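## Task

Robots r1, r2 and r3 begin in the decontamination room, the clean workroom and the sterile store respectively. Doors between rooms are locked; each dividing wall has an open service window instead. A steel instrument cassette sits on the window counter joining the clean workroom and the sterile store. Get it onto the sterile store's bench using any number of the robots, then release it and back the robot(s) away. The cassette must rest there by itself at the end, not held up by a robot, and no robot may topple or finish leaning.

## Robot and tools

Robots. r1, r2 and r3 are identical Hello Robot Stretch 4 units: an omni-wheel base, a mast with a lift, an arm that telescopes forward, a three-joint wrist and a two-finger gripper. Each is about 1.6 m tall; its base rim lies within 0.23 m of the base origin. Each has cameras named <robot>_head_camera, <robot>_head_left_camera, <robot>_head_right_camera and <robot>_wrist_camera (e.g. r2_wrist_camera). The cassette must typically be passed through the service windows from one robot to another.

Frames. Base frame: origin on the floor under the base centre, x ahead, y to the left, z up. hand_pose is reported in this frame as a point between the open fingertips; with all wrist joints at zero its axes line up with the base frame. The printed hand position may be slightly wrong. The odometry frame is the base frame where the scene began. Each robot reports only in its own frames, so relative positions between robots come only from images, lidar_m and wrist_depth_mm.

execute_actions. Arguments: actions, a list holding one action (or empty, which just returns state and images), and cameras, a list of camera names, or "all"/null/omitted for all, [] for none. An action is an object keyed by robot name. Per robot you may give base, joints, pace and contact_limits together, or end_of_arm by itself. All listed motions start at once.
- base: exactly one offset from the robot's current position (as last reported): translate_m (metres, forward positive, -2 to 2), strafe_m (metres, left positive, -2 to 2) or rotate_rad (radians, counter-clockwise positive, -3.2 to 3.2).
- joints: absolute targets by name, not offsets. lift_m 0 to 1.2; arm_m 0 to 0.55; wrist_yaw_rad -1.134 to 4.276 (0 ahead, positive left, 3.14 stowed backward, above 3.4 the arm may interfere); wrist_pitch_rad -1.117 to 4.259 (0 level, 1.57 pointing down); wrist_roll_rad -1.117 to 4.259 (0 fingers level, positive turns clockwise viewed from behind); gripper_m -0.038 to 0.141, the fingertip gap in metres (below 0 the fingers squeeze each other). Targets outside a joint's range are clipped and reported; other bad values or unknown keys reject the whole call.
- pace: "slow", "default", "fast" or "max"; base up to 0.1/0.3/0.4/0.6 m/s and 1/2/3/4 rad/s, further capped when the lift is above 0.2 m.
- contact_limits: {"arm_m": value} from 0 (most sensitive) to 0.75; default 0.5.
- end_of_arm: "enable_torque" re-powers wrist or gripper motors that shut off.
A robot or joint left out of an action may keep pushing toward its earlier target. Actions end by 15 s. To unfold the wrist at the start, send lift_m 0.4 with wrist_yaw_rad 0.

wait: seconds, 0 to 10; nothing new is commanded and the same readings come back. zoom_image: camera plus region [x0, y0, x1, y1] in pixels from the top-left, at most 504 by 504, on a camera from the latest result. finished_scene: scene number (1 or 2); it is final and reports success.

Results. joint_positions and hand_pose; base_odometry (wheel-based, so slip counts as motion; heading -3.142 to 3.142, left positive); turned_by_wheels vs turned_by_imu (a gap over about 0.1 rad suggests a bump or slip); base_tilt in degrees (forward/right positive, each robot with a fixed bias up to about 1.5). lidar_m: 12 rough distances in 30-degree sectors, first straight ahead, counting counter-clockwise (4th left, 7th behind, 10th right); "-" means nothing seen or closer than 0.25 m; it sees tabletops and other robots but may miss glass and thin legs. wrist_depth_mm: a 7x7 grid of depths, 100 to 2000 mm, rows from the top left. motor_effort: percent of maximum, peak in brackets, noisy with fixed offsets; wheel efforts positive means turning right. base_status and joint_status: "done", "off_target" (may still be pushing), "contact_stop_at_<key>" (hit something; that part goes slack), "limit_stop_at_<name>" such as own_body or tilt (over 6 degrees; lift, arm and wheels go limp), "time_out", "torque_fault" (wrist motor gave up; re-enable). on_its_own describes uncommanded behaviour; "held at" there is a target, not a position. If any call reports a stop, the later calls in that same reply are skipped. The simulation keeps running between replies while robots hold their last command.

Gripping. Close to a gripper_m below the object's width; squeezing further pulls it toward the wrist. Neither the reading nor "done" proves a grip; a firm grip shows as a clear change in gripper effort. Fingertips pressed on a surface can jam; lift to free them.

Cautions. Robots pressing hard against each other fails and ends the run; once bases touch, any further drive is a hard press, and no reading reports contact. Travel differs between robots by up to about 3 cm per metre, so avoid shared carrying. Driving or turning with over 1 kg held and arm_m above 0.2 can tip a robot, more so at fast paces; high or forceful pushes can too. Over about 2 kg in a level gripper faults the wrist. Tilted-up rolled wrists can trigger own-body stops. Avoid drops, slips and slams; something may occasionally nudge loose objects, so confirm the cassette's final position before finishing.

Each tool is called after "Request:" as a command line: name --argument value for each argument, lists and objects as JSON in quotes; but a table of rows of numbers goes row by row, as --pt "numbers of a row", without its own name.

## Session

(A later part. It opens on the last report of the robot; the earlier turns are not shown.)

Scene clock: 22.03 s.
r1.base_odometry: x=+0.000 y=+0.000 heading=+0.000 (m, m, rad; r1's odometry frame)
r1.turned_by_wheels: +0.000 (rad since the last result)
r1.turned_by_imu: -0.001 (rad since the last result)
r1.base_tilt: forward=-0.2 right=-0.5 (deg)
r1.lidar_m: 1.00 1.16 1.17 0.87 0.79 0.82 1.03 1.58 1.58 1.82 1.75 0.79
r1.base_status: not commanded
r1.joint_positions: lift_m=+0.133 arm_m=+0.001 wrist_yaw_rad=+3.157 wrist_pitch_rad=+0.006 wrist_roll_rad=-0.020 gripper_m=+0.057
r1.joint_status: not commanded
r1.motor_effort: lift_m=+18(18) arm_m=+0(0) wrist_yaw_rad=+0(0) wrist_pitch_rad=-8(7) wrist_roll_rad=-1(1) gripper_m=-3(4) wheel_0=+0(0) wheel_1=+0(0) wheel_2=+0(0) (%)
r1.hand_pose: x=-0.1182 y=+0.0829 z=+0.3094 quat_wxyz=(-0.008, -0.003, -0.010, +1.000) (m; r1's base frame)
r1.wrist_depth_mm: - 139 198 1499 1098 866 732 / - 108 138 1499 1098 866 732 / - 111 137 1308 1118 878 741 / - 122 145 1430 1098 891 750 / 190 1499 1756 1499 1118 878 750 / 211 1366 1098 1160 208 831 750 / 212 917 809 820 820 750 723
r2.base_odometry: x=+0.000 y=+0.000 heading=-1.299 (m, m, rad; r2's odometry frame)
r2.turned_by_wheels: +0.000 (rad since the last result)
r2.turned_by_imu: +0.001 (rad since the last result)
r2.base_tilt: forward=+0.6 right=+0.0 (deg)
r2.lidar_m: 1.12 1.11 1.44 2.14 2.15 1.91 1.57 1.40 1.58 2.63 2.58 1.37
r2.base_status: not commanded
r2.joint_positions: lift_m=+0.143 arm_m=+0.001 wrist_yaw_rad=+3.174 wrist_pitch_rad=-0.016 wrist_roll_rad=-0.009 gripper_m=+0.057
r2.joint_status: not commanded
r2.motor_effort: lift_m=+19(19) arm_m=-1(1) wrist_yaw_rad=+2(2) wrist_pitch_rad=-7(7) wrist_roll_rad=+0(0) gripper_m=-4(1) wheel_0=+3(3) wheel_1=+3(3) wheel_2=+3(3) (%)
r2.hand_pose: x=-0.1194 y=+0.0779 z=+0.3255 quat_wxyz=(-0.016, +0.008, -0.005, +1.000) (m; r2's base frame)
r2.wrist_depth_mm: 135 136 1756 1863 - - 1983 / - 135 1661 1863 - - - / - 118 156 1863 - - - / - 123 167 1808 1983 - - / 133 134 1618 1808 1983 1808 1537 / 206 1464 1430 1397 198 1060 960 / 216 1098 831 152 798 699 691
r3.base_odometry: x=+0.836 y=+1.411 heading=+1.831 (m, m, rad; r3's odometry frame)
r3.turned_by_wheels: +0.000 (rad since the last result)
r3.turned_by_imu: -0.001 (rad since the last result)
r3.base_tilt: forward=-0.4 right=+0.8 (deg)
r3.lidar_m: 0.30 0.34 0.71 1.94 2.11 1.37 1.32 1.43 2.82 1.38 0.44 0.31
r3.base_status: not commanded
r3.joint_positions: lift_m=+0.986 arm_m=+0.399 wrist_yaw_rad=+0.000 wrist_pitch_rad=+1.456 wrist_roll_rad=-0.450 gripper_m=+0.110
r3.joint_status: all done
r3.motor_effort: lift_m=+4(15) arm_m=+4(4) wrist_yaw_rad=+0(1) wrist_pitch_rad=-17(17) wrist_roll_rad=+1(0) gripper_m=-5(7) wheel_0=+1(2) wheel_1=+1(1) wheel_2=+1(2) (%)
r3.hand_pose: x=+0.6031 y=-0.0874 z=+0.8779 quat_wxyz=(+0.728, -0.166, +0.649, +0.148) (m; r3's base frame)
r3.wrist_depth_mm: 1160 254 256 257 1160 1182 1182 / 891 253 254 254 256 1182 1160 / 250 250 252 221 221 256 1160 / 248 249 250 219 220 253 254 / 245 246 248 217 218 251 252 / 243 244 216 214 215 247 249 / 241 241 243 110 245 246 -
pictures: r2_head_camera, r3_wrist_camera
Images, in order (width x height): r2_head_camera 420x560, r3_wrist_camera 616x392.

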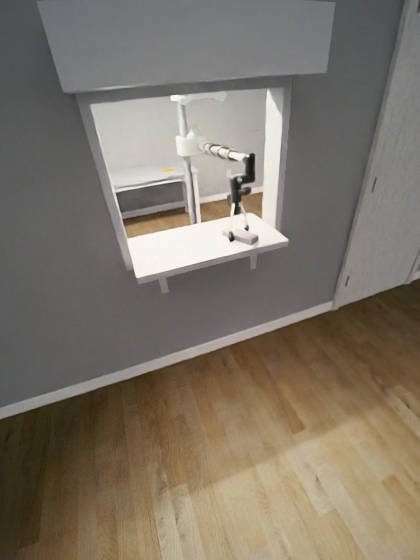

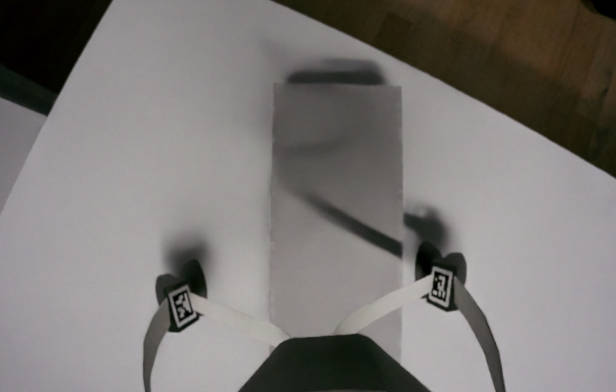

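Request:
execute_actions --actions '[{"r3":{"joints":{"lift_m":1.0}}}]' --cameras '[]'

Request:
execute_actions --actions '[{"r3":{"joints":{"arm_m":0.425},"pace":"slow"}}]' --cameras '[]'

Request:
execute_actions --actions '[{"r3":{"joints":{"gripper_m":0.0}}}]' --cameras '["r3_wrist_camera"]'

Request:
execute_actions --actions '[{"r3":{"joints":{"lift_m":1.04},"pace":"slow"}}]' --cameras '["r3_wrist_camera","r2_head_camera"]'

Request:
zoom_image --camera "r2_head_camera" --region '[180,170,300,270]'

Scene clock: 23.03 s.
r1.base_odometry: x=+0.000 y=+0.000 heading=+0.000 (m, m, rad; r1's odometry frame)
r1.turned_by_wheels: +0.000 (rad since the last result)
r1.turned_by_imu: +0.000 (rad since the last result)
r1.base_tilt: forward=-0.1 right=-0.6 (deg)
r1.lidar_m: 1.01 1.16 1.18 0.88 0.80 0.81 1.03 1.58 1.61 1.80 1.76 0.80
r1.base_status: not commanded
r1.joint_positions: lift_m=+0.133 arm_m=+0.001 wrist_yaw_rad=+3.157 wrist_pitch_rad=+0.006 wrist_roll_rad=-0.020 gripper_m=+0.057
r1.joint_status: not commanded
r1.motor_effort: lift_m=+17(18) arm_m=+0(0) wrist_yaw_rad=+0(0) wrist_pitch_rad=-7(7) wrist_roll_rad=+0(0) gripper_m=+3(1) wheel_0=+0(0) wheel_1=+0(0) wheel_2=+0(0) (%)
r1.hand_pose: x=-0.1182 y=+0.0829 z=+0.3094 quat_wxyz=(-0.008, -0.003, -0.010, +1.000) (m; r1's base frame)
r1.wrist_depth_mm: - 139 198 1430 1098 866 723 / - 107 137 1499 1098 866 732 / - 111 138 1281 1098 878 741 / - 122 145 1430 1118 878 741 / 190 1499 1808 1499 1098 891 750 / 211 1397 1098 1182 208 831 750 / 213 904 809 831 820 750 723
r2.base_odometry: x=+0.000 y=+0.000 heading=-1.299 (m, m, rad; r2's odometry frame)
r2.turned_by_wheels: +0.000 (rad since the last result)
r2.turned_by_imu: +0.000 (rad since the last result)
r2.base_tilt: forward=+0.5 right=+0.1 (deg)
r2.lidar_m: 1.10 1.07 1.45 2.16 2.13 1.93 1.55 1.40 1.55 2.62 2.60 1.34
r2.base_status: not commanded
r2.joint_positions: lift_m=+0.143 arm_m=+0.001 wrist_yaw_rad=+3.174 wrist_pitch_rad=-0.016 wrist_roll_rad=-0.009 gripper_m=+0.057
r2.joint_status: not commanded
r2.motor_effort: lift_m=+19(20) arm_m=-1(1) wrist_yaw_rad=+1(1) wrist_pitch_rad=-9(6) wrist_roll_rad=-1(0) gripper_m=-3(4) wheel_0=+4(3) wheel_1=+3(2) wheel_2=+3(3) (%)
r2.hand_pose: x=-0.1194 y=+0.0779 z=+0.3255 quat_wxyz=(-0.016, +0.008, -0.005, +1.000) (m; r2's base frame)
r2.wrist_depth_mm: 136 136 1756 1921 - - 1983 / - 135 1708 1808 - - - / - 118 156 1863 1983 - - / - 123 167 1808 1921 - - / 133 134 1661 1708 1921 1808 1537 / 206 1499 1499 1397 198 1042 946 / 214 1118 831 152 820 707 691
r3.base_odometry: x=+0.836 y=+1.411 heading=+1.831 (m, m, rad; r3's odometry frame)
r3.turned_by_wheels: +0.000 (rad since the last result)
r3.turned_by_imu: +0.000 (rad since the last result)
r3.base_tilt: forward=-0.3 right=+0.8 (deg)
r3.lidar_m: 0.29 0.33 0.73 1.95 2.09 1.36 1.33 1.48 2.81 1.39 0.41 0.31
r3.base_status: not commanded
r3.joint_positions: lift_m=+1.000 arm_m=+0.399 wrist_yaw_rad=+0.000 wrist_pitch_rad=+1.451 wrist_roll_rad=-0.450 gripper_m=+0.110
r3.joint_status: all done
r3.motor_effort: lift_m=+25(21) arm_m=+4(4) wrist_yaw_rad=+0(0) wrist_pitch_rad=+0(16) wrist_roll_rad=+0(0) gripper_m=-1(6) wheel_0=+1(1) wheel_1=+2(1) wheel_2=+1(1) (%)
r3.hand_pose: x=+0.6047 y=-0.0874 z=+0.8914 quat_wxyz=(+0.729, -0.167, +0.647, +0.148) (m; r3's base frame)
r3.wrist_depth_mm: 1160 264 264 264 1182 1182 1182 / 1025 260 262 263 264 1182 1182 / 257 258 259 229 229 263 1182 / 254 255 257 227 228 260 263 / 252 253 255 224 225 258 259 / 250 252 210 223 223 255 256 / 248 249 250 110 252 254 -
pictures: none
No camera images: the call's "cameras" was empty. Leave "cameras" out to get every camera's image.

Scene clock: 24.33 s.
r1.base_odometry: x=+0.000 y=+0.000 heading=+0.000 (m, m, rad; r1's odometry frame)
r1.turned_by_wheels: +0.000 (rad since the last result)
r1.turned_by_imu: -0.001 (rad since the last result)
r1.base_tilt: forward=-0.2 right=-0.5 (deg)
r1.lidar_m: 1.01 1.16 1.18 0.87 0.79 0.81 1.02 1.57 1.59 1.83 1.74 0.80
r1.base_status: not commanded
r1.joint_positions: lift_m=+0.133 arm_m=+0.001 wrist_yaw_rad=+3.157 wrist_pitch_rad=+0.006 wrist_roll_rad=-0.020 gripper_m=+0.057
r1.joint_status: not commanded
r1.motor_effort: lift_m=+18(17) arm_m=+0(0) wrist_yaw_rad=+0(0) wrist_pitch_rad=-7(6) wrist_roll_rad=-1(1) gripper_m=+1(2) wheel_0=+0(0) wheel_1=+0(0) wheel_2=+0(0) (%)
r1.hand_pose: x=-0.1182 y=+0.0829 z=+0.3094 quat_wxyz=(-0.008, -0.003, -0.010, +1.000) (m; r1's base frame)
r1.wrist_depth_mm: - 139 198 1464 1098 866 732 / - 108 138 1430 1098 866 732 / - 111 137 1308 1098 891 741 / - 122 145 1430 1118 878 741 / 190 1537 1756 1499 1118 878 750 / 211 1366 1098 1160 208 842 741 / 213 917 809 831 820 750 723
r2.base_odometry: x=+0.000 y=+0.000 heading=-1.299 (m, m, rad; r2's odometry frame)
r2.turned_by_wheels: +0.000 (rad since the last result)
r2.turned_by_imu: +0.000 (rad since the last result)
r2.base_tilt: forward=+0.6 right=+0.0 (deg)
r2.lidar_m: 1.09 1.10 1.50 2.16 2.15 1.88 1.56 1.40 1.58 2.61 2.59 1.35
r2.base_status: not commanded
r2.joint_positions: lift_m=+0.143 arm_m=+0.001 wrist_yaw_rad=+3.174 wrist_pitch_rad=-0.016 wrist_roll_rad=-0.009 gripper_m=+0.057
r2.joint_status: not commanded
r2.motor_effort: lift_m=+19(20) arm_m=-1(1) wrist_yaw_rad=+1(2) wrist_pitch_rad=-8(7) wrist_roll_rad=+0(0) gripper_m=-1(5) wheel_0=+4(3) wheel_1=+2(2) wheel_2=+3(3) (%)
r2.hand_pose: x=-0.1194 y=+0.0779 z=+0.3255 quat_wxyz=(-0.016, +0.008, -0.005, +1.000) (m; r2's base frame)
r2.wrist_depth_mm: 136 136 1756 1921 - - - / - 136 1756 1921 - - - / - 118 156 1808 1983 - - / - 122 167 1808 - - - / 133 133 1661 1808 1863 1756 1499 / 206 1499 1537 1366 198 1025 960 / 214 1118 831 151 798 707 691
r3.base_odometry: x=+0.836 y=+1.411 heading=+1.831 (m, m, rad; r3's odometry frame)
r3.turned_by_wheels: +0.000 (rad since the last result)
r3.turned_by_imu: +0.000 (rad since the last result)
r3.base_tilt: forward=-0.3 right=+0.8 (deg)
r3.lidar_m: 0.30 0.32 0.72 1.94 2.09 1.38 1.34 1.49 2.83 1.39 0.42 0.31
r3.base_status: not commanded
r3.joint_positions: lift_m=+1.000 arm_m=+0.424 wrist_yaw_rad=+0.000 wrist_pitch_rad=+1.451 wrist_roll_rad=-0.450 gripper_m=+0.110
r3.joint_status: all done
r3.motor_effort: lift_m=+25(25) arm_m=+4(5) wrist_yaw_rad=-1(0) wrist_pitch_rad=+0(0) wrist_roll_rad=+1(1) gripper_m=+2(3) wheel_0=+1(1) wheel_1=+1(2) wheel_2=+1(1) (%)
r3.hand_pose: x=+0.6297 y=-0.0874 z=+0.8914 quat_wxyz=(+0.729, -0.167, +0.647, +0.148) (m; r3's base frame)
r3.wrist_depth_mm: 1160 262 264 1182 1182 1205 1205 / 1160 259 260 262 1182 1182 1182 / 257 258 259 229 262 1160 1182 / 254 255 256 226 258 260 262 / 253 254 254 224 225 258 259 / 250 251 209 222 223 255 256 / 248 249 250 110 253 254 -
pictures: none
No camera images: the call's "cameras" was empty. Leave "cameras" out to get every camera's image.

Scene clock: 26.27 s.
r1.base_odometry: x=+0.000 y=+0.000 heading=+0.000 (m, m, rad; r1's odometry frame)
r1.turned_by_wheels: +0.000 (rad since the last result)
r1.turned_by_imu: -0.001 (rad since the last result)
r1.base_tilt: forward=-0.2 right=-0.6 (deg)
r1.lidar_m: 1.00 1.15 1.19 0.88 0.80 0.80 1.04 1.58 1.60 1.83 1.74 0.81
r1.base_status: not commanded
r1.joint_positions: lift_m=+0.133 arm_m=+0.001 wrist_yaw_rad=+3.157 wrist_pitch_rad=+0.006 wrist_roll_rad=-0.020 gripper_m=+0.057
r1.joint_status: not commanded
r1.motor_effort: lift_m=+18(18) arm_m=+0(0) wrist_yaw_rad=+0(0) wrist_pitch_rad=-6(6) wrist_roll_rad=-1(1) gripper_m=-3(1) wheel_0=+0(0) wheel_1=+0(0) wheel_2=+0(1) (%)
r1.hand_pose: x=-0.1182 y=+0.0829 z=+0.3094 quat_wxyz=(-0.008, -0.003, -0.010, +1.000) (m; r1's base frame)
r1.wrist_depth_mm: - 139 198 1464 1078 854 723 / - 108 138 1464 1098 866 732 / - 111 137 1308 1118 878 741 / - 122 145 1430 1118 878 750 / 190 1499 1808 1499 1118 891 750 / 211 1366 1098 1160 208 842 750 / 212 917 809 831 820 750 723
r2.base_odometry: x=+0.000 y=+0.000 heading=-1.299 (m, m, rad; r2's odometry frame)
r2.turned_by_wheels: +0.000 (rad since the last result)
r2.turned_by_imu: +0.001 (rad since the last result)
r2.base_tilt: forward=+0.6 right=+0.0 (deg)
r2.lidar_m: 1.11 1.09 1.47 2.15 2.15 1.90 1.56 1.40 1.59 2.61 2.59 1.35
r2.base_status: not commanded
r2.joint_positions: lift_m=+0.143 arm_m=+0.001 wrist_yaw_rad=+3.174 wrist_pitch_rad=-0.016 wrist_roll_rad=-0.009 gripper_m=+0.057
r2.joint_status: not commanded
r2.motor_effort: lift_m=+19(20) arm_m=-1(1) wrist_yaw_rad=+1(2) wrist_pitch_rad=-7(8) wrist_roll_rad=-1(2) gripper_m=-1(3) wheel_0=+3(3) wheel_1=+3(2) wheel_2=+3(3) (%)
r2.hand_pose: x=-0.1194 y=+0.0779 z=+0.3255 quat_wxyz=(-0.016, +0.008, -0.005, +1.000) (m; r2's base frame)
r2.wrist_depth_mm: 136 137 1708 1921 - - 1983 / - 135 1661 1756 - - - / - 118 156 1808 1983 - - / - 123 167 1808 1983 - - / 133 134 1661 1863 1921 1921 1537 / 206 1537 1499 1336 197 1060 946 / 213 1118 842 152 820 699 691
r3.base_odometry: x=+0.836 y=+1.411 heading=+1.831 (m, m, rad; r3's odometry frame)
r3.turned_by_wheels: +0.000 (rad since the last result)
r3.turned_by_imu: +0.000 (rad since the last result)
r3.base_tilt: forward=-0.3 right=+0.7 (deg)
r3.lidar_m: 0.29 0.32 0.72 1.95 2.10 1.39 1.34 1.47 2.82 1.39 0.41 0.30
r3.base_status: not commanded
r3.joint_positions: lift_m=+1.000 arm_m=+0.424 wrist_yaw_rad=+0.000 wrist_pitch_rad=+1.451 wrist_roll_rad=-0.450 gripper_m=+0.001
r3.joint_status: all done
r3.motor_effort: lift_m=+25(25) arm_m=+4(5) wrist_yaw_rad=+0(0) wrist_pitch_rad=+0(1) wrist_roll_rad=+0(2) gripper_m=-39(40) wheel_0=+1(1) wheel_1=+2(1) wheel_2=+1(1) (%)
r3.hand_pose: x=+0.6297 y=-0.0874 z=+0.8914 quat_wxyz=(+0.729, -0.167, +0.647, +0.148) (m; r3's base frame)
r3.wrist_depth_mm: 1182 262 263 1182 1182 1182 1205 / 1160 259 260 262 1160 1182 1182 / 256 256 258 208 260 1160 1160 / 254 255 256 206 258 260 262 / 252 253 253 204 205 257 259 / 250 250 187 202 202 177 256 / 248 248 250 110 252 253 -
pictures: r3_wrist_camera
Images, in order (width x height): r3_wrist_camera 616x392.

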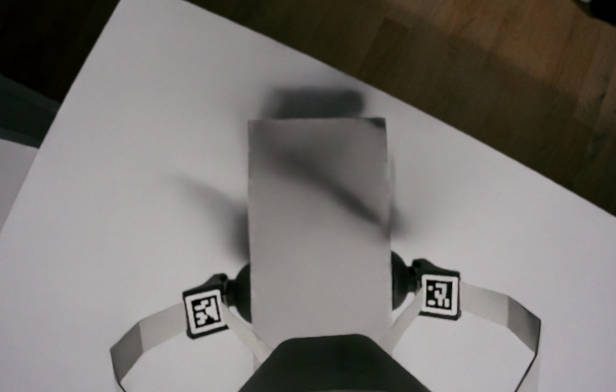

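Scene clock: 27.43 s.
r1.base_odometry: x=+0.000 y=+0.000 heading=+0.000 (m, m, rad; r1's odometry frame)
r1.turned_by_wheels: +0.000 (rad since the last result)
r1.turned_by_imu: +0.000 (rad since the last result)
r1.base_tilt: forward=-0.2 right=-0.5 (deg)
r1.lidar_m: 1.00 1.16 1.17 0.87 0.79 0.81 1.06 1.57 1.59 1.82 1.74 0.80
r1.base_status: not commanded
r1.joint_positions: lift_m=+0.133 arm_m=+0.001 wrist_yaw_rad=+3.157 wrist_pitch_rad=+0.006 wrist_roll_rad=-0.020 gripper_m=+0.057
r1.joint_status: not commanded
r1.motor_effort: lift_m=+18(17) arm_m=+0(0) wrist_yaw_rad=+0(0) wrist_pitch_rad=-8(8) wrist_roll_rad=-1(0) gripper_m=-2(1) wheel_0=+0(0) wheel_1=+0(0) wheel_2=+0(0) (%)
r1.hand_pose: x=-0.1182 y=+0.0829 z=+0.3094 quat_wxyz=(-0.008, -0.003, -0.010, +1.000) (m; r1's base frame)
r1.wrist_depth_mm: - 139 198 1464 1098 866 723 / - 108 138 1464 1098 878 741 / - 111 138 1308 1118 878 741 / - 122 145 1430 1118 878 741 / 190 1537 1756 1499 1118 891 750 / 211 1366 1118 1160 208 842 750 / 212 917 798 831 820 750 723
r2.base_odometry: x=+0.000 y=+0.000 heading=-1.299 (m, m, rad; r2's odometry frame)
r2.turned_by_wheels: +0.000 (rad since the last result)
r2.turned_by_imu: +0.000 (rad since the last result)
r2.base_tilt: forward=+0.5 right=+0.1 (deg)
r2.lidar_m: 1.10 1.09 1.44 2.14 2.14 1.88 1.57 1.41 1.60 2.62 2.59 1.36
r2.base_status: not commanded
r2.joint_positions: lift_m=+0.143 arm_m=+0.001 wrist_yaw_rad=+3.174 wrist_pitch_rad=-0.016 wrist_roll_rad=-0.009 gripper_m=+0.057
r2.joint_status: not commanded
r2.motor_effort: lift_m=+20(19) arm_m=-1(1) wrist_yaw_rad=+2(1) wrist_pitch_rad=-8(8) wrist_roll_rad=+0(0) gripper_m=-4(2) wheel_0=+3(4) wheel_1=+2(2) wheel_2=+3(3) (%)
r2.hand_pose: x=-0.1194 y=+0.0779 z=+0.3255 quat_wxyz=(-0.016, +0.008, -0.005, +1.000) (m; r2's base frame)
r2.wrist_depth_mm: 136 136 1808 1921 - - 1983 / - 135 1708 1808 - - - / - 118 156 1808 1983 - - / - 123 167 1808 1983 - - / 133 134 1618 1808 1983 1921 1537 / 206 1464 1464 1397 198 1025 960 / 214 1118 831 152 798 699 676
r3.base_odometry: x=+0.836 y=+1.411 heading=+1.831 (m, m, rad; r3's odometry frame)
r3.turned_by_wheels: +0.000 (rad since the last result)
r3.turned_by_imu: +0.000 (rad since the last result)
r3.base_tilt: forward=-0.3 right=+0.8 (deg)
r3.lidar_m: 0.30 0.34 0.69 1.94 2.10 1.39 1.33 1.44 2.82 1.37 0.44 0.31
r3.base_status: not commanded
r3.joint_positions: lift_m=+1.039 arm_m=+0.424 wrist_yaw_rad=+0.000 wrist_pitch_rad=+1.451 wrist_roll_rad=-0.450 gripper_m=+0.001
r3.joint_status: all done
r3.motor_effort: lift_m=+26(29) arm_m=+4(4) wrist_yaw_rad=+0(1) wrist_pitch_rad=+0(1) wrist_roll_rad=+1(1) gripper_m=-38(41) wheel_0=+1(1) wheel_1=+1(1) wheel_2=+1(1) (%)
r3.hand_pose: x=+0.6297 y=-0.0874 z=+0.9313 quat_wxyz=(+0.729, -0.167, +0.647, +0.148) (m; r3's base frame)
r3.wrist_depth_mm: 1205 1205 1229 1205 1229 1229 1255 / 1182 300 301 303 1205 1229 1205 / 387 297 298 208 301 1205 1229 / 293 296 296 206 298 300 1205 / 290 293 293 204 205 297 298 / 289 290 187 202 203 177 297 / 286 286 289 110 291 293 -
pictures: r2_head_camera, r3_wrist_camera
Images, in order (width x height): r2_head_camera 420x560, r3_wrist_camera 616x392.

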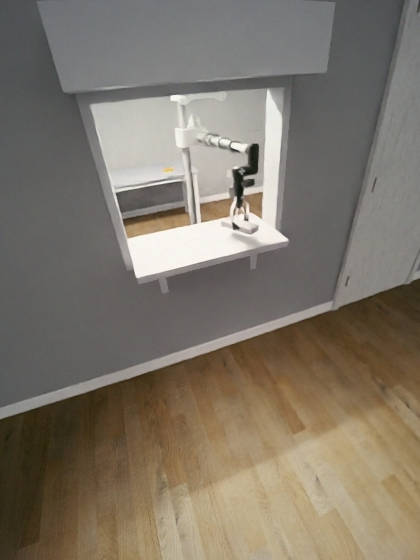

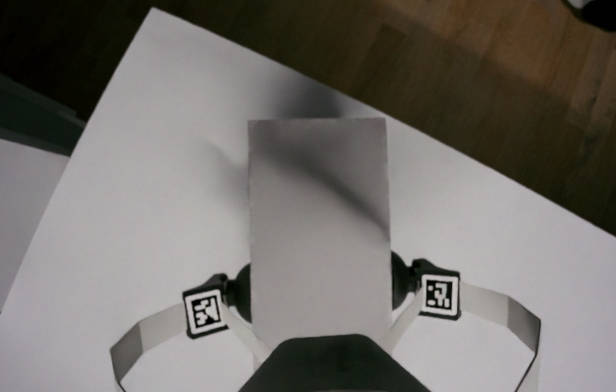

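Region (180, 170, 300, 270) of r2_head_camera's 420x560 image, scaled by 4.200, with more detail than that image has.

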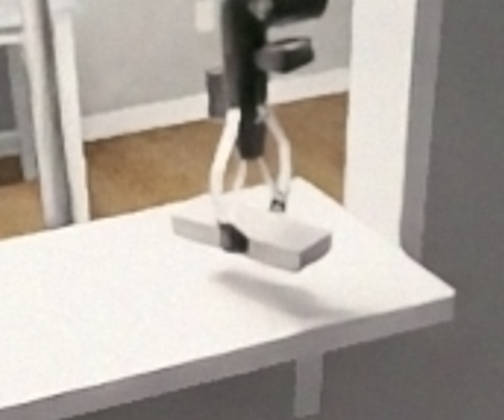

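Request:
execute_actions --actions '[{"r3":{"base":{"translate_m":-0.8},"joints":{"arm_m":0.05,"wrist_roll_rad":0}}}]' --cameras '[]'

Request:
execute_actions --actions '[{"r3":{"base":{"rotate_rad":-2.7},"pace":"slow"}}]' --cameras '[]'

Request:
execute_actions --actions '[{"r3":{"base":{"translate_m":0.2},"joints":{"arm_m":0.4}}}]' --cameras '["r3_wrist_camera","r3_head_camera","r3_head_right_camera"]'

Scene clock: 31.80 s.
r1.base_odometry: x=+0.000 y=+0.000 heading=+0.000 (m, m, rad; r1's odometry frame)
r1.turned_by_wheels: +0.000 (rad since the last result)
r1.turned_by_imu: -0.002 (rad since the last result)
r1.base_tilt: forward=-0.1 right=-0.6 (deg)
r1.lidar_m: 1.02 1.16 1.18 0.88 0.80 0.80 1.05 1.58 1.59 1.83 1.76 0.81
r1.base_status: not commanded
r1.joint_positions: lift_m=+0.133 arm_m=+0.001 wrist_yaw_rad=+3.157 wrist_pitch_rad=+0.006 wrist_roll_rad=-0.020 gripper_m=+0.057
r1.joint_status: not commanded
r1.motor_effort: lift_m=+18(18) arm_m=+0(0) wrist_yaw_rad=+0(0) wrist_pitch_rad=-9(7) wrist_roll_rad=-1(1) gripper_m=-4(0) wheel_0=+0(0) wheel_1=+0(0) wheel_2=+0(0) (%)
r1.hand_pose: x=-0.1182 y=+0.0829 z=+0.3094 quat_wxyz=(-0.008, -0.003, -0.010, +1.000) (m; r1's base frame)
r1.wrist_depth_mm: - 139 198 1464 1078 866 723 / - 107 138 1464 1098 866 732 / - 111 138 1281 1098 878 741 / - 122 145 1430 1118 878 750 / 190 1499 1756 1464 1118 891 741 / 211 1366 1118 1182 208 842 750 / 212 917 798 831 820 750 732
r2.base_odometry: x=+0.000 y=+0.000 heading=-1.299 (m, m, rad; r2's odometry frame)
r2.turned_by_wheels: +0.000 (rad since the last result)
r2.turned_by_imu: +0.002 (rad since the last result)
r2.base_tilt: forward=+0.5 right=+0.0 (deg)
r2.lidar_m: 1.12 1.10 1.47 2.16 2.13 1.89 1.55 1.38 1.59 2.60 2.59 1.33
r2.base_status: not commanded
r2.joint_positions: lift_m=+0.143 arm_m=+0.001 wrist_yaw_rad=+3.174 wrist_pitch_rad=-0.016 wrist_roll_rad=-0.009 gripper_m=+0.057
r2.joint_status: not commanded
r2.motor_effort: lift_m=+19(19) arm_m=-1(1) wrist_yaw_rad=+2(1) wrist_pitch_rad=-8(8) wrist_roll_rad=-1(2) gripper_m=-3(0) wheel_0=+3(4) wheel_1=+3(2) wheel_2=+3(3) (%)
r2.hand_pose: x=-0.1194 y=+0.0779 z=+0.3255 quat_wxyz=(-0.016, +0.008, -0.005, +1.000) (m; r2's base frame)
r2.wrist_depth_mm: 136 136 1756 1863 - - - / - 135 1756 1863 - - - / - 118 155 1808 - - - / - 123 167 1808 - - - / 133 134 1618 1808 1863 1808 1537 / 206 1537 1464 1430 197 1060 946 / 215 1098 831 152 820 699 683
r3.base_odometry: x=+1.041 y=+0.638 heading=+1.830 (m, m, rad; r3's odometry frame)
r3.turned_by_wheels: +0.000 (rad since the last result)
r3.turned_by_imu: +0.000 (rad since the last result)
r3.base_tilt: forward=-0.3 right=+0.8 (deg)
r3.lidar_m: 1.09 1.34 1.96 2.02 1.99 0.56 0.54 0.62 0.92 2.70 1.66 0.34
r3.base_status: done
r3.joint_positions: lift_m=+1.040 arm_m=+0.051 wrist_yaw_rad=+0.000 wrist_pitch_rad=+1.451 wrist_roll_rad=+0.000 gripper_m=+0.001
r3.joint_status: all done
r3.motor_effort: lift_m=+26(26) arm_m=-4(4) wrist_yaw_rad=+0(1) wrist_pitch_rad=-1(2) wrist_roll_rad=+1(6) gripper_m=-39(39) wheel_0=-2(6) wheel_1=-1(7) wheel_2=-2(9) (%)
r3.hand_pose: x=+0.2562 y=-0.0874 z=+0.9313 quat_wxyz=(+0.748, +0.000, +0.663, +0.000) (m; r3's base frame)
r3.wrist_depth_mm: 1255 1229 1229 1229 1205 1182 1205 / 1229 1229 1205 1205 1205 1205 1205 / 1205 1205 1205 208 1205 1182 1182 / 1229 1205 1182 206 1182 1160 1160 / 1205 1182 1182 204 205 1160 1160 / 1182 1182 188 203 203 175 1138 / 1182 1160 1160 110 1138 1138 1118
pictures: none
No camera images: the call's "cameras" was empty. Leave "cameras" out to get every camera's image.

Scene clock: 35.80 s.
r1.base_odometry: x=+0.000 y=+0.000 heading=+0.000 (m, m, rad; r1's odometry frame)
r1.turned_by_wheels: +0.000 (rad since the last result)
r1.turned_by_imu: -0.002 (rad since the last result)
r1.base_tilt: forward=-0.2 right=-0.5 (deg)
r1.lidar_m: 1.00 1.16 1.18 0.87 0.79 0.80 1.03 1.57 1.59 1.83 1.73 0.80
r1.base_status: not commanded
r1.joint_positions: lift_m=+0.133 arm_m=+0.001 wrist_yaw_rad=+3.157 wrist_pitch_rad=+0.006 wrist_roll_rad=-0.020 gripper_m=+0.057
r1.joint_status: not commanded
r1.motor_effort: lift_m=+18(17) arm_m=+0(0) wrist_yaw_rad=+0(0) wrist_pitch_rad=-8(7) wrist_roll_rad=-1(1) gripper_m=-1(0) wheel_0=+0(0) wheel_1=+0(0) wheel_2=+0(0) (%)
r1.hand_pose: x=-0.1182 y=+0.0829 z=+0.3094 quat_wxyz=(-0.008, -0.003, -0.010, +1.000) (m; r1's base frame)
r1.wrist_depth_mm: - 139 198 1499 1098 866 732 / - 107 138 1499 1098 866 741 / - 111 137 1281 1098 866 741 / - 122 145 1430 1118 878 741 / 190 1537 1756 1499 1118 891 750 / 211 1366 1118 1160 208 842 750 / 213 904 809 831 820 759 723
r2.base_odometry: x=+0.000 y=+0.000 heading=-1.299 (m, m, rad; r2's odometry frame)
r2.turned_by_wheels: +0.000 (rad since the last result)
r2.turned_by_imu: +0.002 (rad since the last result)
r2.base_tilt: forward=+0.6 right=+0.0 (deg)
r2.lidar_m: 1.11 1.10 1.45 2.16 2.14 1.92 1.55 1.39 1.58 2.61 2.58 1.37
r2.base_status: not commanded
r2.joint_positions: lift_m=+0.143 arm_m=+0.001 wrist_yaw_rad=+3.174 wrist_pitch_rad=-0.016 wrist_roll_rad=-0.009 gripper_m=+0.057
r2.joint_status: not commanded
r2.motor_effort: lift_m=+20(20) arm_m=-1(1) wrist_yaw_rad=+1(2) wrist_pitch_rad=-7(8) wrist_roll_rad=-1(1) gripper_m=-3(5) wheel_0=+3(3) wheel_1=+2(2) wheel_2=+3(3) (%)
r2.hand_pose: x=-0.1194 y=+0.0779 z=+0.3255 quat_wxyz=(-0.016, +0.008, -0.005, +1.000) (m; r2's base frame)
r2.wrist_depth_mm: 136 137 1661 1863 - - - / - 135 1708 1921 - - - / - 117 156 1921 - - - / - 123 167 1808 1983 - - / 133 134 1618 1863 1863 1863 1576 / 205 1499 1499 1366 198 1025 960 / 215 1118 831 153 809 707 699
r3.base_odometry: x=+1.041 y=+0.638 heading=-0.869 (m, m, rad; r3's odometry frame)
r3.turned_by_wheels: -2.700 (rad since the last result)
r3.turned_by_imu: -2.710 (rad since the last result)
r3.base_tilt: forward=-0.4 right=+0.8 (deg)
r3.lidar_m: 0.59 0.77 2.67 1.80 1.14 1.08 1.30 1.76 2.05 2.13 0.59 0.34
r3.base_status: done
r3.joint_positions: lift_m=+1.040 arm_m=+0.051 wrist_yaw_rad=+0.000 wrist_pitch_rad=+1.450 wrist_roll_rad=+0.000 gripper_m=+0.001
r3.joint_status: not commanded
r3.motor_effort: lift_m=+26(26) arm_m=-4(4) wrist_yaw_rad=+1(1) wrist_pitch_rad=+0(1) wrist_roll_rad=+4(2) gripper_m=-40(40) wheel_0=+1(7) wheel_1=+3(7) wheel_2=+1(5) (%)
r3.hand_pose: x=+0.2563 y=-0.0874 z=+0.9313 quat_wxyz=(+0.748, +0.000, +0.663, +0.000) (m; r3's base frame)
r3.wrist_depth_mm: 1255 1255 1205 1229 1229 421 410 / 1229 1229 1255 1205 1205 1205 1205 / 1229 1205 1229 208 1205 1182 1182 / 1229 1205 1205 206 1182 1160 1160 / 1182 1205 1182 204 205 1160 1160 / 1182 1182 189 203 203 175 1138 / 1160 1160 1160 110 1160 1138 1138
pictures: none
No camera images: the call's "cameras" was empty. Leave "cameras" out to get every camera's image.

Scene clock: 37.97 s.
r1.base_odometry: x=+0.000 y=+0.000 heading=+0.000 (m, m, rad; r1's odometry frame)
r1.turned_by_wheels: +0.000 (rad since the last result)
r1.turned_by_imu: -0.001 (rad since the last result)
r1.base_tilt: forward=-0.1 right=-0.5 (deg)
r1.lidar_m: 1.00 1.15 1.18 0.87 0.80 0.80 1.02 1.57 1.59 1.82 1.76 0.82
r1.base_status: not commanded
r1.joint_positions: lift_m=+0.133 arm_m=+0.001 wrist_yaw_rad=+3.157 wrist_pitch_rad=+0.006 wrist_roll_rad=-0.020 gripper_m=+0.057
r1.joint_status: not commanded
r1.motor_effort: lift_m=+18(17) arm_m=+0(0) wrist_yaw_rad=+0(0) wrist_pitch_rad=-7(8) wrist_roll_rad=-1(1) gripper_m=-4(3) wheel_0=+0(0) wheel_1=+0(0) wheel_2=+0(0) (%)
r1.hand_pose: x=-0.1182 y=+0.0829 z=+0.3094 quat_wxyz=(-0.008, -0.003, -0.010, +1.000) (m; r1's base frame)
r1.wrist_depth_mm: - 139 198 1464 1098 854 732 / - 107 137 1464 1098 878 732 / - 111 137 1308 1098 866 741 / - 122 145 1430 1098 878 741 / 190 1499 1756 1499 1118 878 741 / 211 1366 1118 1160 208 831 750 / 212 904 798 831 820 759 732
r2.base_odometry: x=+0.000 y=+0.000 heading=-1.299 (m, m, rad; r2's odometry frame)
r2.turned_by_wheels: +0.000 (rad since the last result)
r2.turned_by_imu: +0.001 (rad since the last result)
r2.base_tilt: forward=+0.6 right=+0.0 (deg)
r2.lidar_m: 1.11 1.10 1.47 2.17 2.15 1.91 1.56 1.42 1.58 2.61 2.59 1.34
r2.base_status: not commanded
r2.joint_positions: lift_m=+0.143 arm_m=+0.001 wrist_yaw_rad=+3.174 wrist_pitch_rad=-0.016 wrist_roll_rad=-0.009 gripper_m=+0.057
r2.joint_status: not commanded
r2.motor_effort: lift_m=+20(19) arm_m=-1(1) wrist_yaw_rad=+2(1) wrist_pitch_rad=-7(8) wrist_roll_rad=-1(0) gripper_m=-3(6) wheel_0=+3(4) wheel_1=+2(2) wheel_2=+3(3) (%)
r2.hand_pose: x=-0.1194 y=+0.0779 z=+0.3255 quat_wxyz=(-0.016, +0.008, -0.005, +1.000) (m; r2's base frame)
r2.wrist_depth_mm: 136 136 1708 1863 - - 1983 / - 135 1661 1863 - - - / - 118 156 1863 1983 - - / - 123 167 1808 1983 - - / 133 134 1708 1808 1921 1808 1576 / 205 1499 1464 1366 198 1042 931 / 216 1098 842 152 809 699 699
r3.base_odometry: x=+1.170 y=+0.485 heading=-0.869 (m, m, rad; r3's odometry frame)
r3.turned_by_wheels: +0.000 (rad since the last result)
r3.turned_by_imu: +0.000 (rad since the last result)
r3.base_tilt: forward=-0.3 right=+0.8 (deg)
r3.lidar_m: 0.39 0.55 2.58 2.05 1.34 1.26 1.47 2.05 2.14 0.56 0.40 0.36
r3.base_status: done
r3.joint_positions: lift_m=+1.040 arm_m=+0.399 wrist_yaw_rad=+0.000 wrist_pitch_rad=+1.450 wrist_roll_rad=+0.000 gripper_m=+0.001
r3.joint_status: all done
r3.motor_effort: lift_m=+26(26) arm_m=+4(4) wrist_yaw_rad=+0(1) wrist_pitch_rad=+1(2) wrist_roll_rad=+0(1) gripper_m=-39(39) wheel_0=+2(7) wheel_1=+1(6) wheel_2=+2(11) (%)
r3.hand_pose: x=+0.6048 y=-0.0874 z=+0.9313 quat_wxyz=(+0.748, +0.000, +0.663, +0.000) (m; r3's base frame)
r3.wrist_depth_mm: 421 418 413 413 413 407 407 / 418 413 413 410 407 407 404 / 413 410 407 207 404 404 399 / 407 407 404 206 397 399 394 / 404 402 402 205 205 394 392 / 1182 399 189 202 203 175 389 / 1160 1182 394 110 387 387 -
pictures: r3_head_camera, r3_head_right_camera, r3_wrist_camera
Images, in order (width x height): r3_head_camera 420x560, r3_head_right_camera 420x672, r3_wrist_camera 616x392.

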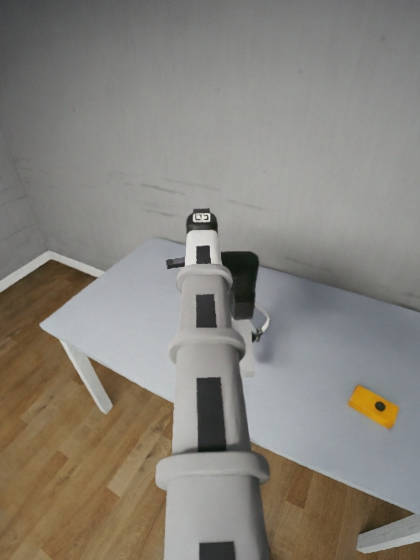

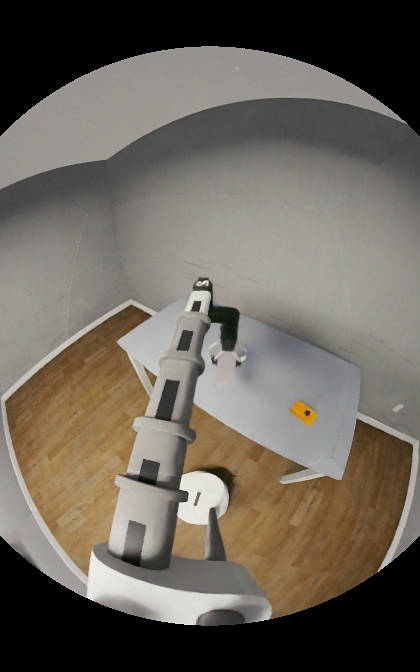

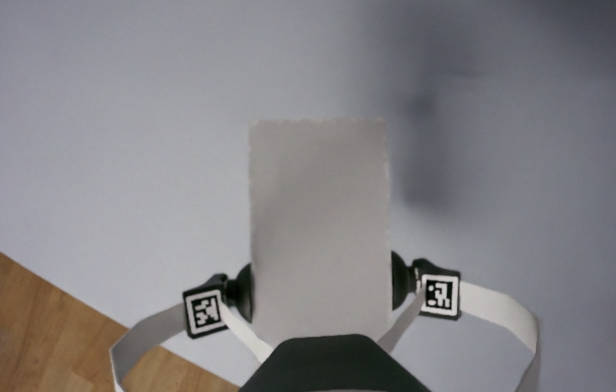

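Request:
execute_actions --actions '[{"r3":{"joints":{"arm_m":0.53,"lift_m":0.897},"pace":"slow"}}]' --cameras '[]'

Request:
execute_actions --actions '[{"r3":{"joints":{"gripper_m":0.12},"pace":"slow"}}]' --cameras '[]'

Request:
execute_actions --actions '[{"r3":{"joints":{"lift_m":1.0}}}]' --cameras '[]'

Request:
execute_actions --actions '[{"r3":{"base":{"translate_m":-0.3},"joints":{"arm_m":0.0}}}]' --cameras '["r3_head_left_camera"]'

Scene clock: 40.77 s.
r1.base_odometry: x=+0.000 y=+0.000 heading=+0.000 (m, m, rad; r1's odometry frame)
r1.turned_by_wheels: +0.000 (rad since the last result)
r1.turned_by_imu: -0.001 (rad since the last result)
r1.base_tilt: forward=-0.2 right=-0.5 (deg)
r1.lidar_m: 0.99 1.16 1.18 0.88 0.80 0.81 1.02 1.58 1.61 1.83 1.74 0.81
r1.base_status: not commanded
r1.joint_positions: lift_m=+0.133 arm_m=+0.001 wrist_yaw_rad=+3.157 wrist_pitch_rad=+0.006 wrist_roll_rad=-0.020 gripper_m=+0.057
r1.joint_status: not commanded
r1.motor_effort: lift_m=+18(17) arm_m=+0(0) wrist_yaw_rad=+0(0) wrist_pitch_rad=-8(6) wrist_roll_rad=-1(0) gripper_m=-4(1) wheel_0=+0(0) wheel_1=+0(0) wheel_2=+0(0) (%)
r1.hand_pose: x=-0.1182 y=+0.0829 z=+0.3094 quat_wxyz=(-0.008, -0.003, -0.010, +1.000) (m; r1's base frame)
r1.wrist_depth_mm: - 139 198 1464 1098 866 723 / - 107 137 1464 1098 878 732 / - 111 137 1281 1098 891 741 / - 122 145 1430 1118 891 741 / 190 1499 1756 1499 1118 891 750 / 211 1397 1118 1160 208 842 750 / 212 904 798 831 820 759 723
r2.base_odometry: x=+0.000 y=+0.000 heading=-1.299 (m, m, rad; r2's odometry frame)
r2.turned_by_wheels: +0.000 (rad since the last result)
r2.turned_by_imu: +0.001 (rad since the last result)
r2.base_tilt: forward=+0.5 right=+0.1 (deg)
r2.lidar_m: 1.11 1.09 1.45 2.14 2.14 1.90 1.56 1.40 1.57 2.61 2.60 1.34
r2.base_status: not commanded
r2.joint_positions: lift_m=+0.143 arm_m=+0.001 wrist_yaw_rad=+3.174 wrist_pitch_rad=-0.016 wrist_roll_rad=-0.009 gripper_m=+0.057
r2.joint_status: not commanded
r2.motor_effort: lift_m=+19(20) arm_m=-1(1) wrist_yaw_rad=+1(1) wrist_pitch_rad=-8(8) wrist_roll_rad=-1(1) gripper_m=-2(4) wheel_0=+3(3) wheel_1=+2(2) wheel_2=+3(3) (%)
r2.hand_pose: x=-0.1194 y=+0.0779 z=+0.3255 quat_wxyz=(-0.016, +0.008, -0.005, +1.000) (m; r2's base frame)
r2.wrist_depth_mm: 136 136 1756 1983 - - 1983 / - 135 1756 1863 - - - / - 118 156 1863 - - - / - 123 167 1808 1983 - - / 133 134 1661 1808 1983 1863 1537 / 205 1537 1499 1366 197 1042 946 / 214 1078 831 152 809 699 691
r3.base_odometry: x=+1.170 y=+0.485 heading=-0.869 (m, m, rad; r3's odometry frame)
r3.turned_by_wheels: +0.000 (rad since the last result)
r3.turned_by_imu: -0.001 (rad since the last result)
r3.base_tilt: forward=-0.3 right=+0.8 (deg)
r3.lidar_m: 0.39 0.55 2.57 2.02 1.32 1.26 1.48 2.05 2.14 0.57 0.40 0.37
r3.base_status: not commanded
r3.joint_positions: lift_m=+0.897 arm_m=+0.529 wrist_yaw_rad=+0.000 wrist_pitch_rad=+1.450 wrist_roll_rad=+0.000 gripper_m=+0.001
r3.joint_status: all done
r3.motor_effort: lift_m=+16(26) arm_m=+4(5) wrist_yaw_rad=-1(1) wrist_pitch_rad=+0(1) wrist_roll_rad=+1(0) gripper_m=-38(39) wheel_0=+2(2) wheel_1=+1(2) wheel_2=+2(2) (%)
r3.hand_pose: x=+0.7348 y=-0.0874 z=+0.7891 quat_wxyz=(+0.748, +0.000, +0.663, +0.000) (m; r3's base frame)
r3.wrist_depth_mm: 270 268 266 265 263 262 260 / 268 265 264 262 260 259 258 / 265 263 262 207 258 256 256 / 260 260 258 206 255 255 254 / 258 258 256 204 205 252 251 / 256 255 189 202 203 175 248 / 254 252 252 110 249 247 -
pictures: none
No camera images: the call's "cameras" was empty. Leave "cameras" out to get every camera's image.

Scene clock: 45.37 s.
r1.base_odometry: x=+0.000 y=+0.000 heading=+0.000 (m, m, rad; r1's odometry frame)
r1.turned_by_wheels: +0.000 (rad since the last result)
r1.turned_by_imu: -0.002 (rad since the last result)
r1.base_tilt: forward=+0.0 right=-0.6 (deg)
r1.lidar_m: 0.98 1.16 1.18 0.88 0.80 0.81 1.02 1.58 1.60 1.84 1.74 0.80
r1.base_status: not commanded
r1.joint_positions: lift_m=+0.133 arm_m=+0.001 wrist_yaw_rad=+3.157 wrist_pitch_rad=+0.006 wrist_roll_rad=-0.020 gripper_m=+0.057
r1.joint_status: not commanded
r1.motor_effort: lift_m=+18(18) arm_m=+0(0) wrist_yaw_rad=+0(0) wrist_pitch_rad=-7(7) wrist_roll_rad=-1(1) gripper_m=-1(0) wheel_0=+0(0) wheel_1=+0(0) wheel_2=+0(0) (%)
r1.hand_pose: x=-0.1182 y=+0.0829 z=+0.3094 quat_wxyz=(-0.008, -0.003, -0.010, +1.000) (m; r1's base frame)
r1.wrist_depth_mm: - 139 198 1464 1098 854 732 / - 108 137 1464 1098 866 732 / - 111 137 1308 1118 878 741 / - 122 145 1430 1118 878 741 / 190 1499 1808 1499 1118 878 750 / 211 1366 1118 1160 208 842 750 / 213 917 809 831 820 759 723
r2.base_odometry: x=+0.000 y=+0.000 heading=-1.299 (m, m, rad; r2's odometry frame)
r2.turned_by_wheels: +0.000 (rad since the last result)
r2.turned_by_imu: +0.002 (rad since the last result)
r2.base_tilt: forward=+0.5 right=+0.1 (deg)
r2.lidar_m: 1.09 1.10 1.48 2.17 2.15 1.91 1.55 1.40 1.58 2.60 2.60 1.37
r2.base_status: not commanded
r2.joint_positions: lift_m=+0.143 arm_m=+0.001 wrist_yaw_rad=+3.174 wrist_pitch_rad=-0.016 wrist_roll_rad=-0.009 gripper_m=+0.057
r2.joint_status: not commanded
r2.motor_effort: lift_m=+20(19) arm_m=-1(1) wrist_yaw_rad=+2(2) wrist_pitch_rad=-6(7) wrist_roll_rad=-1(0) gripper_m=-4(2) wheel_0=+3(3) wheel_1=+2(2) wheel_2=+3(3) (%)
r2.hand_pose: x=-0.1194 y=+0.0779 z=+0.3255 quat_wxyz=(-0.016, +0.008, -0.005, +1.000) (m; r2's base frame)
r2.wrist_depth_mm: 136 136 1708 1921 - - 1983 / - 135 1661 1921 - - - / - 118 156 1921 - - - / - 123 167 1863 1983 - - / 133 134 1661 1808 1921 1921 1537 / 205 1499 1464 1366 198 1025 946 / 213 1098 831 152 820 707 699
r3.base_odometry: x=+1.170 y=+0.485 heading=-0.869 (m, m, rad; r3's odometry frame)
r3.turned_by_wheels: +0.000 (rad since the last result)
r3.turned_by_imu: -0.001 (rad since the last result)
r3.base_tilt: forward=-0.4 right=+0.8 (deg)
r3.lidar_m: 0.41 0.56 2.56 2.06 1.33 1.25 1.47 2.05 2.13 0.58 0.39 0.36
r3.base_status: not commanded
r3.joint_positions: lift_m=+0.897 arm_m=+0.529 wrist_yaw_rad=+0.000 wrist_pitch_rad=+1.450 wrist_roll_rad=+0.000 gripper_m=+0.120
r3.joint_status: all done
r3.motor_effort: lift_m=+16(16) arm_m=+5(4) wrist_yaw_rad=+0(1) wrist_pitch_rad=+1(0) wrist_roll_rad=+4(0) gripper_m=-2(39) wheel_0=+1(2) wheel_1=+2(1) wheel_2=+2(2) (%)
r3.hand_pose: x=+0.7348 y=-0.0874 z=+0.7891 quat_wxyz=(+0.748, +0.000, +0.663, +0.000) (m; r3's base frame)
r3.wrist_depth_mm: 271 268 267 266 263 263 262 / 268 267 265 264 262 260 259 / 265 264 263 228 258 258 256 / 263 260 259 225 256 255 254 / 260 258 257 224 224 252 252 / 257 256 220 222 222 249 249 / 255 254 253 110 250 248 -
pictures: none
No camera images: the call's "cameras" was empty. Leave "cameras" out to get every camera's image.

Scene clock: 46.83 s.
r1.base_odometry: x=+0.000 y=+0.000 heading=+0.000 (m, m, rad; r1's odometry frame)
r1.turned_by_wheels: +0.000 (rad since the last result)
r1.turned_by_imu: -0.001 (rad since the last result)
r1.base_tilt: forward=-0.2 right=-0.6 (deg)
r1.lidar_m: 1.01 1.15 1.18 0.89 0.80 0.81 1.02 1.58 1.58 1.83 1.75 0.82
r1.base_status: not commanded
r1.joint_positions: lift_m=+0.133 arm_m=+0.001 wrist_yaw_rad=+3.157 wrist_pitch_rad=+0.006 wrist_roll_rad=-0.020 gripper_m=+0.057
r1.joint_status: not commanded
r1.motor_effort: lift_m=+18(17) arm_m=+0(0) wrist_yaw_rad=+0(0) wrist_pitch_rad=-8(7) wrist_roll_rad=-1(0) gripper_m=-3(2) wheel_0=+0(0) wheel_1=+0(0) wheel_2=+0(0) (%)
r1.hand_pose: x=-0.1182 y=+0.0829 z=+0.3094 quat_wxyz=(-0.008, -0.003, -0.010, +1.000) (m; r1's base frame)
r1.wrist_depth_mm: - 139 198 1464 1078 866 723 / - 107 137 1464 1098 878 741 / - 111 137 1281 1098 878 741 / - 122 145 1430 1118 878 741 / 190 1537 1756 1499 1118 891 741 / 211 1366 1118 1160 208 831 750 / 213 904 809 831 820 750 723
r2.base_odometry: x=+0.000 y=+0.000 heading=-1.299 (m, m, rad; r2's odometry frame)
r2.turned_by_wheels: +0.000 (rad since the last result)
r2.turned_by_imu: +0.001 (rad since the last result)
r2.base_tilt: forward=+0.6 right=+0.1 (deg)
r2.lidar_m: 1.08 1.09 1.45 2.16 2.14 1.92 1.56 1.39 1.60 2.61 2.58 1.36
r2.base_status: not commanded
r2.joint_positions: lift_m=+0.143 arm_m=+0.001 wrist_yaw_rad=+3.174 wrist_pitch_rad=-0.016 wrist_roll_rad=-0.009 gripper_m=+0.057
r2.joint_status: not commanded
r2.motor_effort: lift_m=+19(20) arm_m=-1(1) wrist_yaw_rad=+1(2) wrist_pitch_rad=-8(7) wrist_roll_rad=-1(0) gripper_m=-5(1) wheel_0=+3(3) wheel_1=+2(2) wheel_2=+3(3) (%)
r2.hand_pose: x=-0.1194 y=+0.0779 z=+0.3255 quat_wxyz=(-0.016, +0.008, -0.005, +1.000) (m; r2's base frame)
r2.wrist_depth_mm: 136 136 1708 1863 - - 1983 / - 135 1708 1863 - - - / - 118 156 1921 1983 - - / - 122 167 1756 1983 - - / 132 134 1661 1808 1921 1863 1537 / 206 1499 1464 1397 198 1042 946 / 214 1098 842 152 820 707 691
r3.base_odometry: x=+1.170 y=+0.485 heading=-0.869 (m, m, rad; r3's odometry frame)
r3.turned_by_wheels: +0.000 (rad since the last result)
r3.turned_by_imu: +0.000 (rad since the last result)
r3.base_tilt: forward=-0.3 right=+0.8 (deg)
r3.lidar_m: 0.40 0.56 2.58 2.04 1.33 1.27 1.47 2.04 2.14 0.57 0.39 0.38
r3.base_status: not commanded
r3.joint_positions: lift_m=+1.000 arm_m=+0.529 wrist_yaw_rad=+0.000 wrist_pitch_rad=+1.450 wrist_roll_rad=+0.000 gripper_m=+0.120
r3.joint_status: all done
r3.motor_effort: lift_m=+25(26) arm_m=+4(4) wrist_yaw_rad=+0(1) wrist_pitch_rad=+0(1) wrist_roll_rad=+1(0) gripper_m=+1(0) wheel_0=+2(2) wheel_1=+1(1) wheel_2=+2(2) (%)
r3.hand_pose: x=+0.7348 y=-0.0874 z=+0.8914 quat_wxyz=(+0.748, +0.000, +0.663, +0.000) (m; r3's base frame)
r3.wrist_depth_mm: 379 377 375 373 370 368 366 / 375 373 370 370 368 366 366 / 373 370 368 366 362 364 359 / 370 366 364 329 359 357 357 / 364 364 359 327 355 355 353 / 362 359 220 324 351 349 349 / 357 355 353 110 349 347 347
pictures: none
No camera images: the call's "cameras" was empty. Leave "cameras" out to get every camera's image.

Scene clock: 49.43 s.
r1.base_odometry: x=+0.000 y=+0.000 heading=+0.000 (m, m, rad; r1's odometry frame)
r1.turned_by_wheels: +0.000 (rad since the last result)
r1.turned_by_imu: -0.001 (rad since the last result)
r1.base_tilt: forward=-0.2 right=-0.5 (deg)
r1.lidar_m: 1.00 1.15 1.19 0.87 0.80 0.80 1.01 1.57 1.60 1.83 1.74 0.81
r1.base_status: not commanded
r1.joint_positions: lift_m=+0.133 arm_m=+0.001 wrist_yaw_rad=+3.157 wrist_pitch_rad=+0.006 wrist_roll_rad=-0.020 gripper_m=+0.057
r1.joint_status: not commanded
r1.motor_effort: lift_m=+18(18) arm_m=+0(0) wrist_yaw_rad=+0(0) wrist_pitch_rad=-5(8) wrist_roll_rad=-1(1) gripper_m=-3(2) wheel_0=+0(0) wheel_1=+0(0) wheel_2=+0(0) (%)
r1.hand_pose: x=-0.1182 y=+0.0829 z=+0.3094 quat_wxyz=(-0.008, -0.003, -0.010, +1.000) (m; r1's base frame)
r1.wrist_depth_mm: - 139 198 1464 1098 878 723 / - 107 137 1464 1098 866 732 / - 111 137 1281 1098 878 741 / - 122 145 1430 1118 878 741 / 190 1537 1756 1499 1118 891 741 / 211 1366 1118 1182 208 842 750 / 212 917 798 831 820 750 723
r2.base_odometry: x=+0.000 y=+0.000 heading=-1.299 (m, m, rad; r2's odometry frame)
r2.turned_by_wheels: +0.000 (rad since the last result)
r2.turned_by_imu: +0.001 (rad since the last result)
r2.base_tilt: forward=+0.5 right=+0.0 (deg)
r2.lidar_m: 1.12 1.10 1.43 2.17 2.15 1.90 1.55 1.40 1.58 2.60 2.58 1.35
r2.base_status: not commanded
r2.joint_positions: lift_m=+0.143 arm_m=+0.001 wrist_yaw_rad=+3.174 wrist_pitch_rad=-0.016 wrist_roll_rad=-0.009 gripper_m=+0.057
r2.joint_status: not commanded
r2.motor_effort: lift_m=+19(19) arm_m=-1(1) wrist_yaw_rad=+1(2) wrist_pitch_rad=-6(7) wrist_roll_rad=-2(0) gripper_m=-4(6) wheel_0=+3(3) wheel_1=+3(2) wheel_2=+3(3) (%)
r2.hand_pose: x=-0.1194 y=+0.0779 z=+0.3255 quat_wxyz=(-0.016, +0.008, -0.005, +1.000) (m; r2's base frame)
r2.wrist_depth_mm: 135 136 1661 1863 - - - / - 135 1661 1863 - - - / - 118 155 1808 1983 - - / - 123 167 1863 1983 - - / 133 134 1661 1808 1921 1808 1537 / 206 1499 1499 1366 198 1042 931 / 214 1118 809 152 809 699 691
r3.base_odometry: x=+0.977 y=+0.715 heading=-0.869 (m, m, rad; r3's odometry frame)
r3.turned_by_wheels: +0.000 (rad since the last result)
r3.turned_by_imu: +0.000 (rad since the last result)
r3.base_tilt: forward=-0.3 right=+0.7 (deg)
r3.lidar_m: 0.66 0.94 2.73 1.69 1.07 1.00 1.21 1.64 1.98 2.08 0.64 0.62
r3.base_status: done
r3.joint_positions: lift_m=+1.000 arm_m=+0.002 wrist_yaw_rad=+0.000 wrist_pitch_rad=+1.451 wrist_roll_rad=+0.000 gripper_m=+0.120
r3.joint_status: all done
joint sent to its limit — the command would take r3.arm_m past its lower limit, so that joint was sent only as far as its limit.
r3.motor_effort: lift_m=+24(25) arm_m=-4(4) wrist_yaw_rad=+1(0) wrist_pitch_rad=+0(0) wrist_roll_rad=-1(2) gripper_m=+1(0) wheel_0=-1(6) wheel_1=-1(5) wheel_2=+0(10) (%)
r3.hand_pose: x=+0.2079 y=-0.0874 z=+0.8915 quat_wxyz=(+0.748, +0.000, +0.663, +0.000) (m; r3's base frame)
r3.wrist_depth_mm: 1205 1182 1182 1182 1182 1160 1182 / 1182 1182 1182 1182 1182 1160 1138 / 1182 1182 1160 1160 1160 1138 1138 / 1160 1160 1160 1160 1160 1138 1138 / 1160 1138 1160 917 1138 1138 1118 / 1138 1138 220 904 1098 1118 1098 / 1118 1138 1118 110 1118 1098 1098
pictures: r3_head_left_camera
Images, in order (width x height): r3_head_left_camera 420x672.

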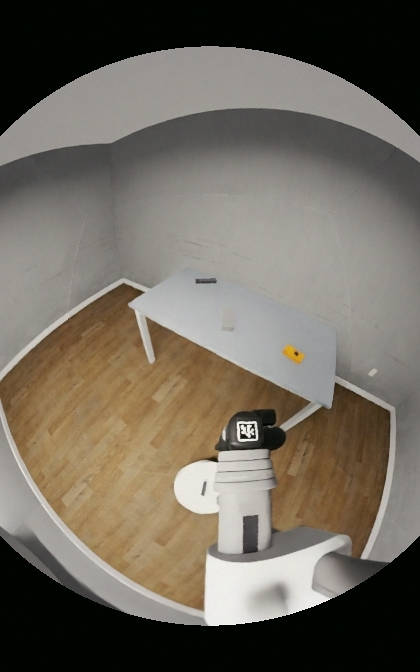

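Request:
finished_scene --scene 1

The scene is finished: the task was done.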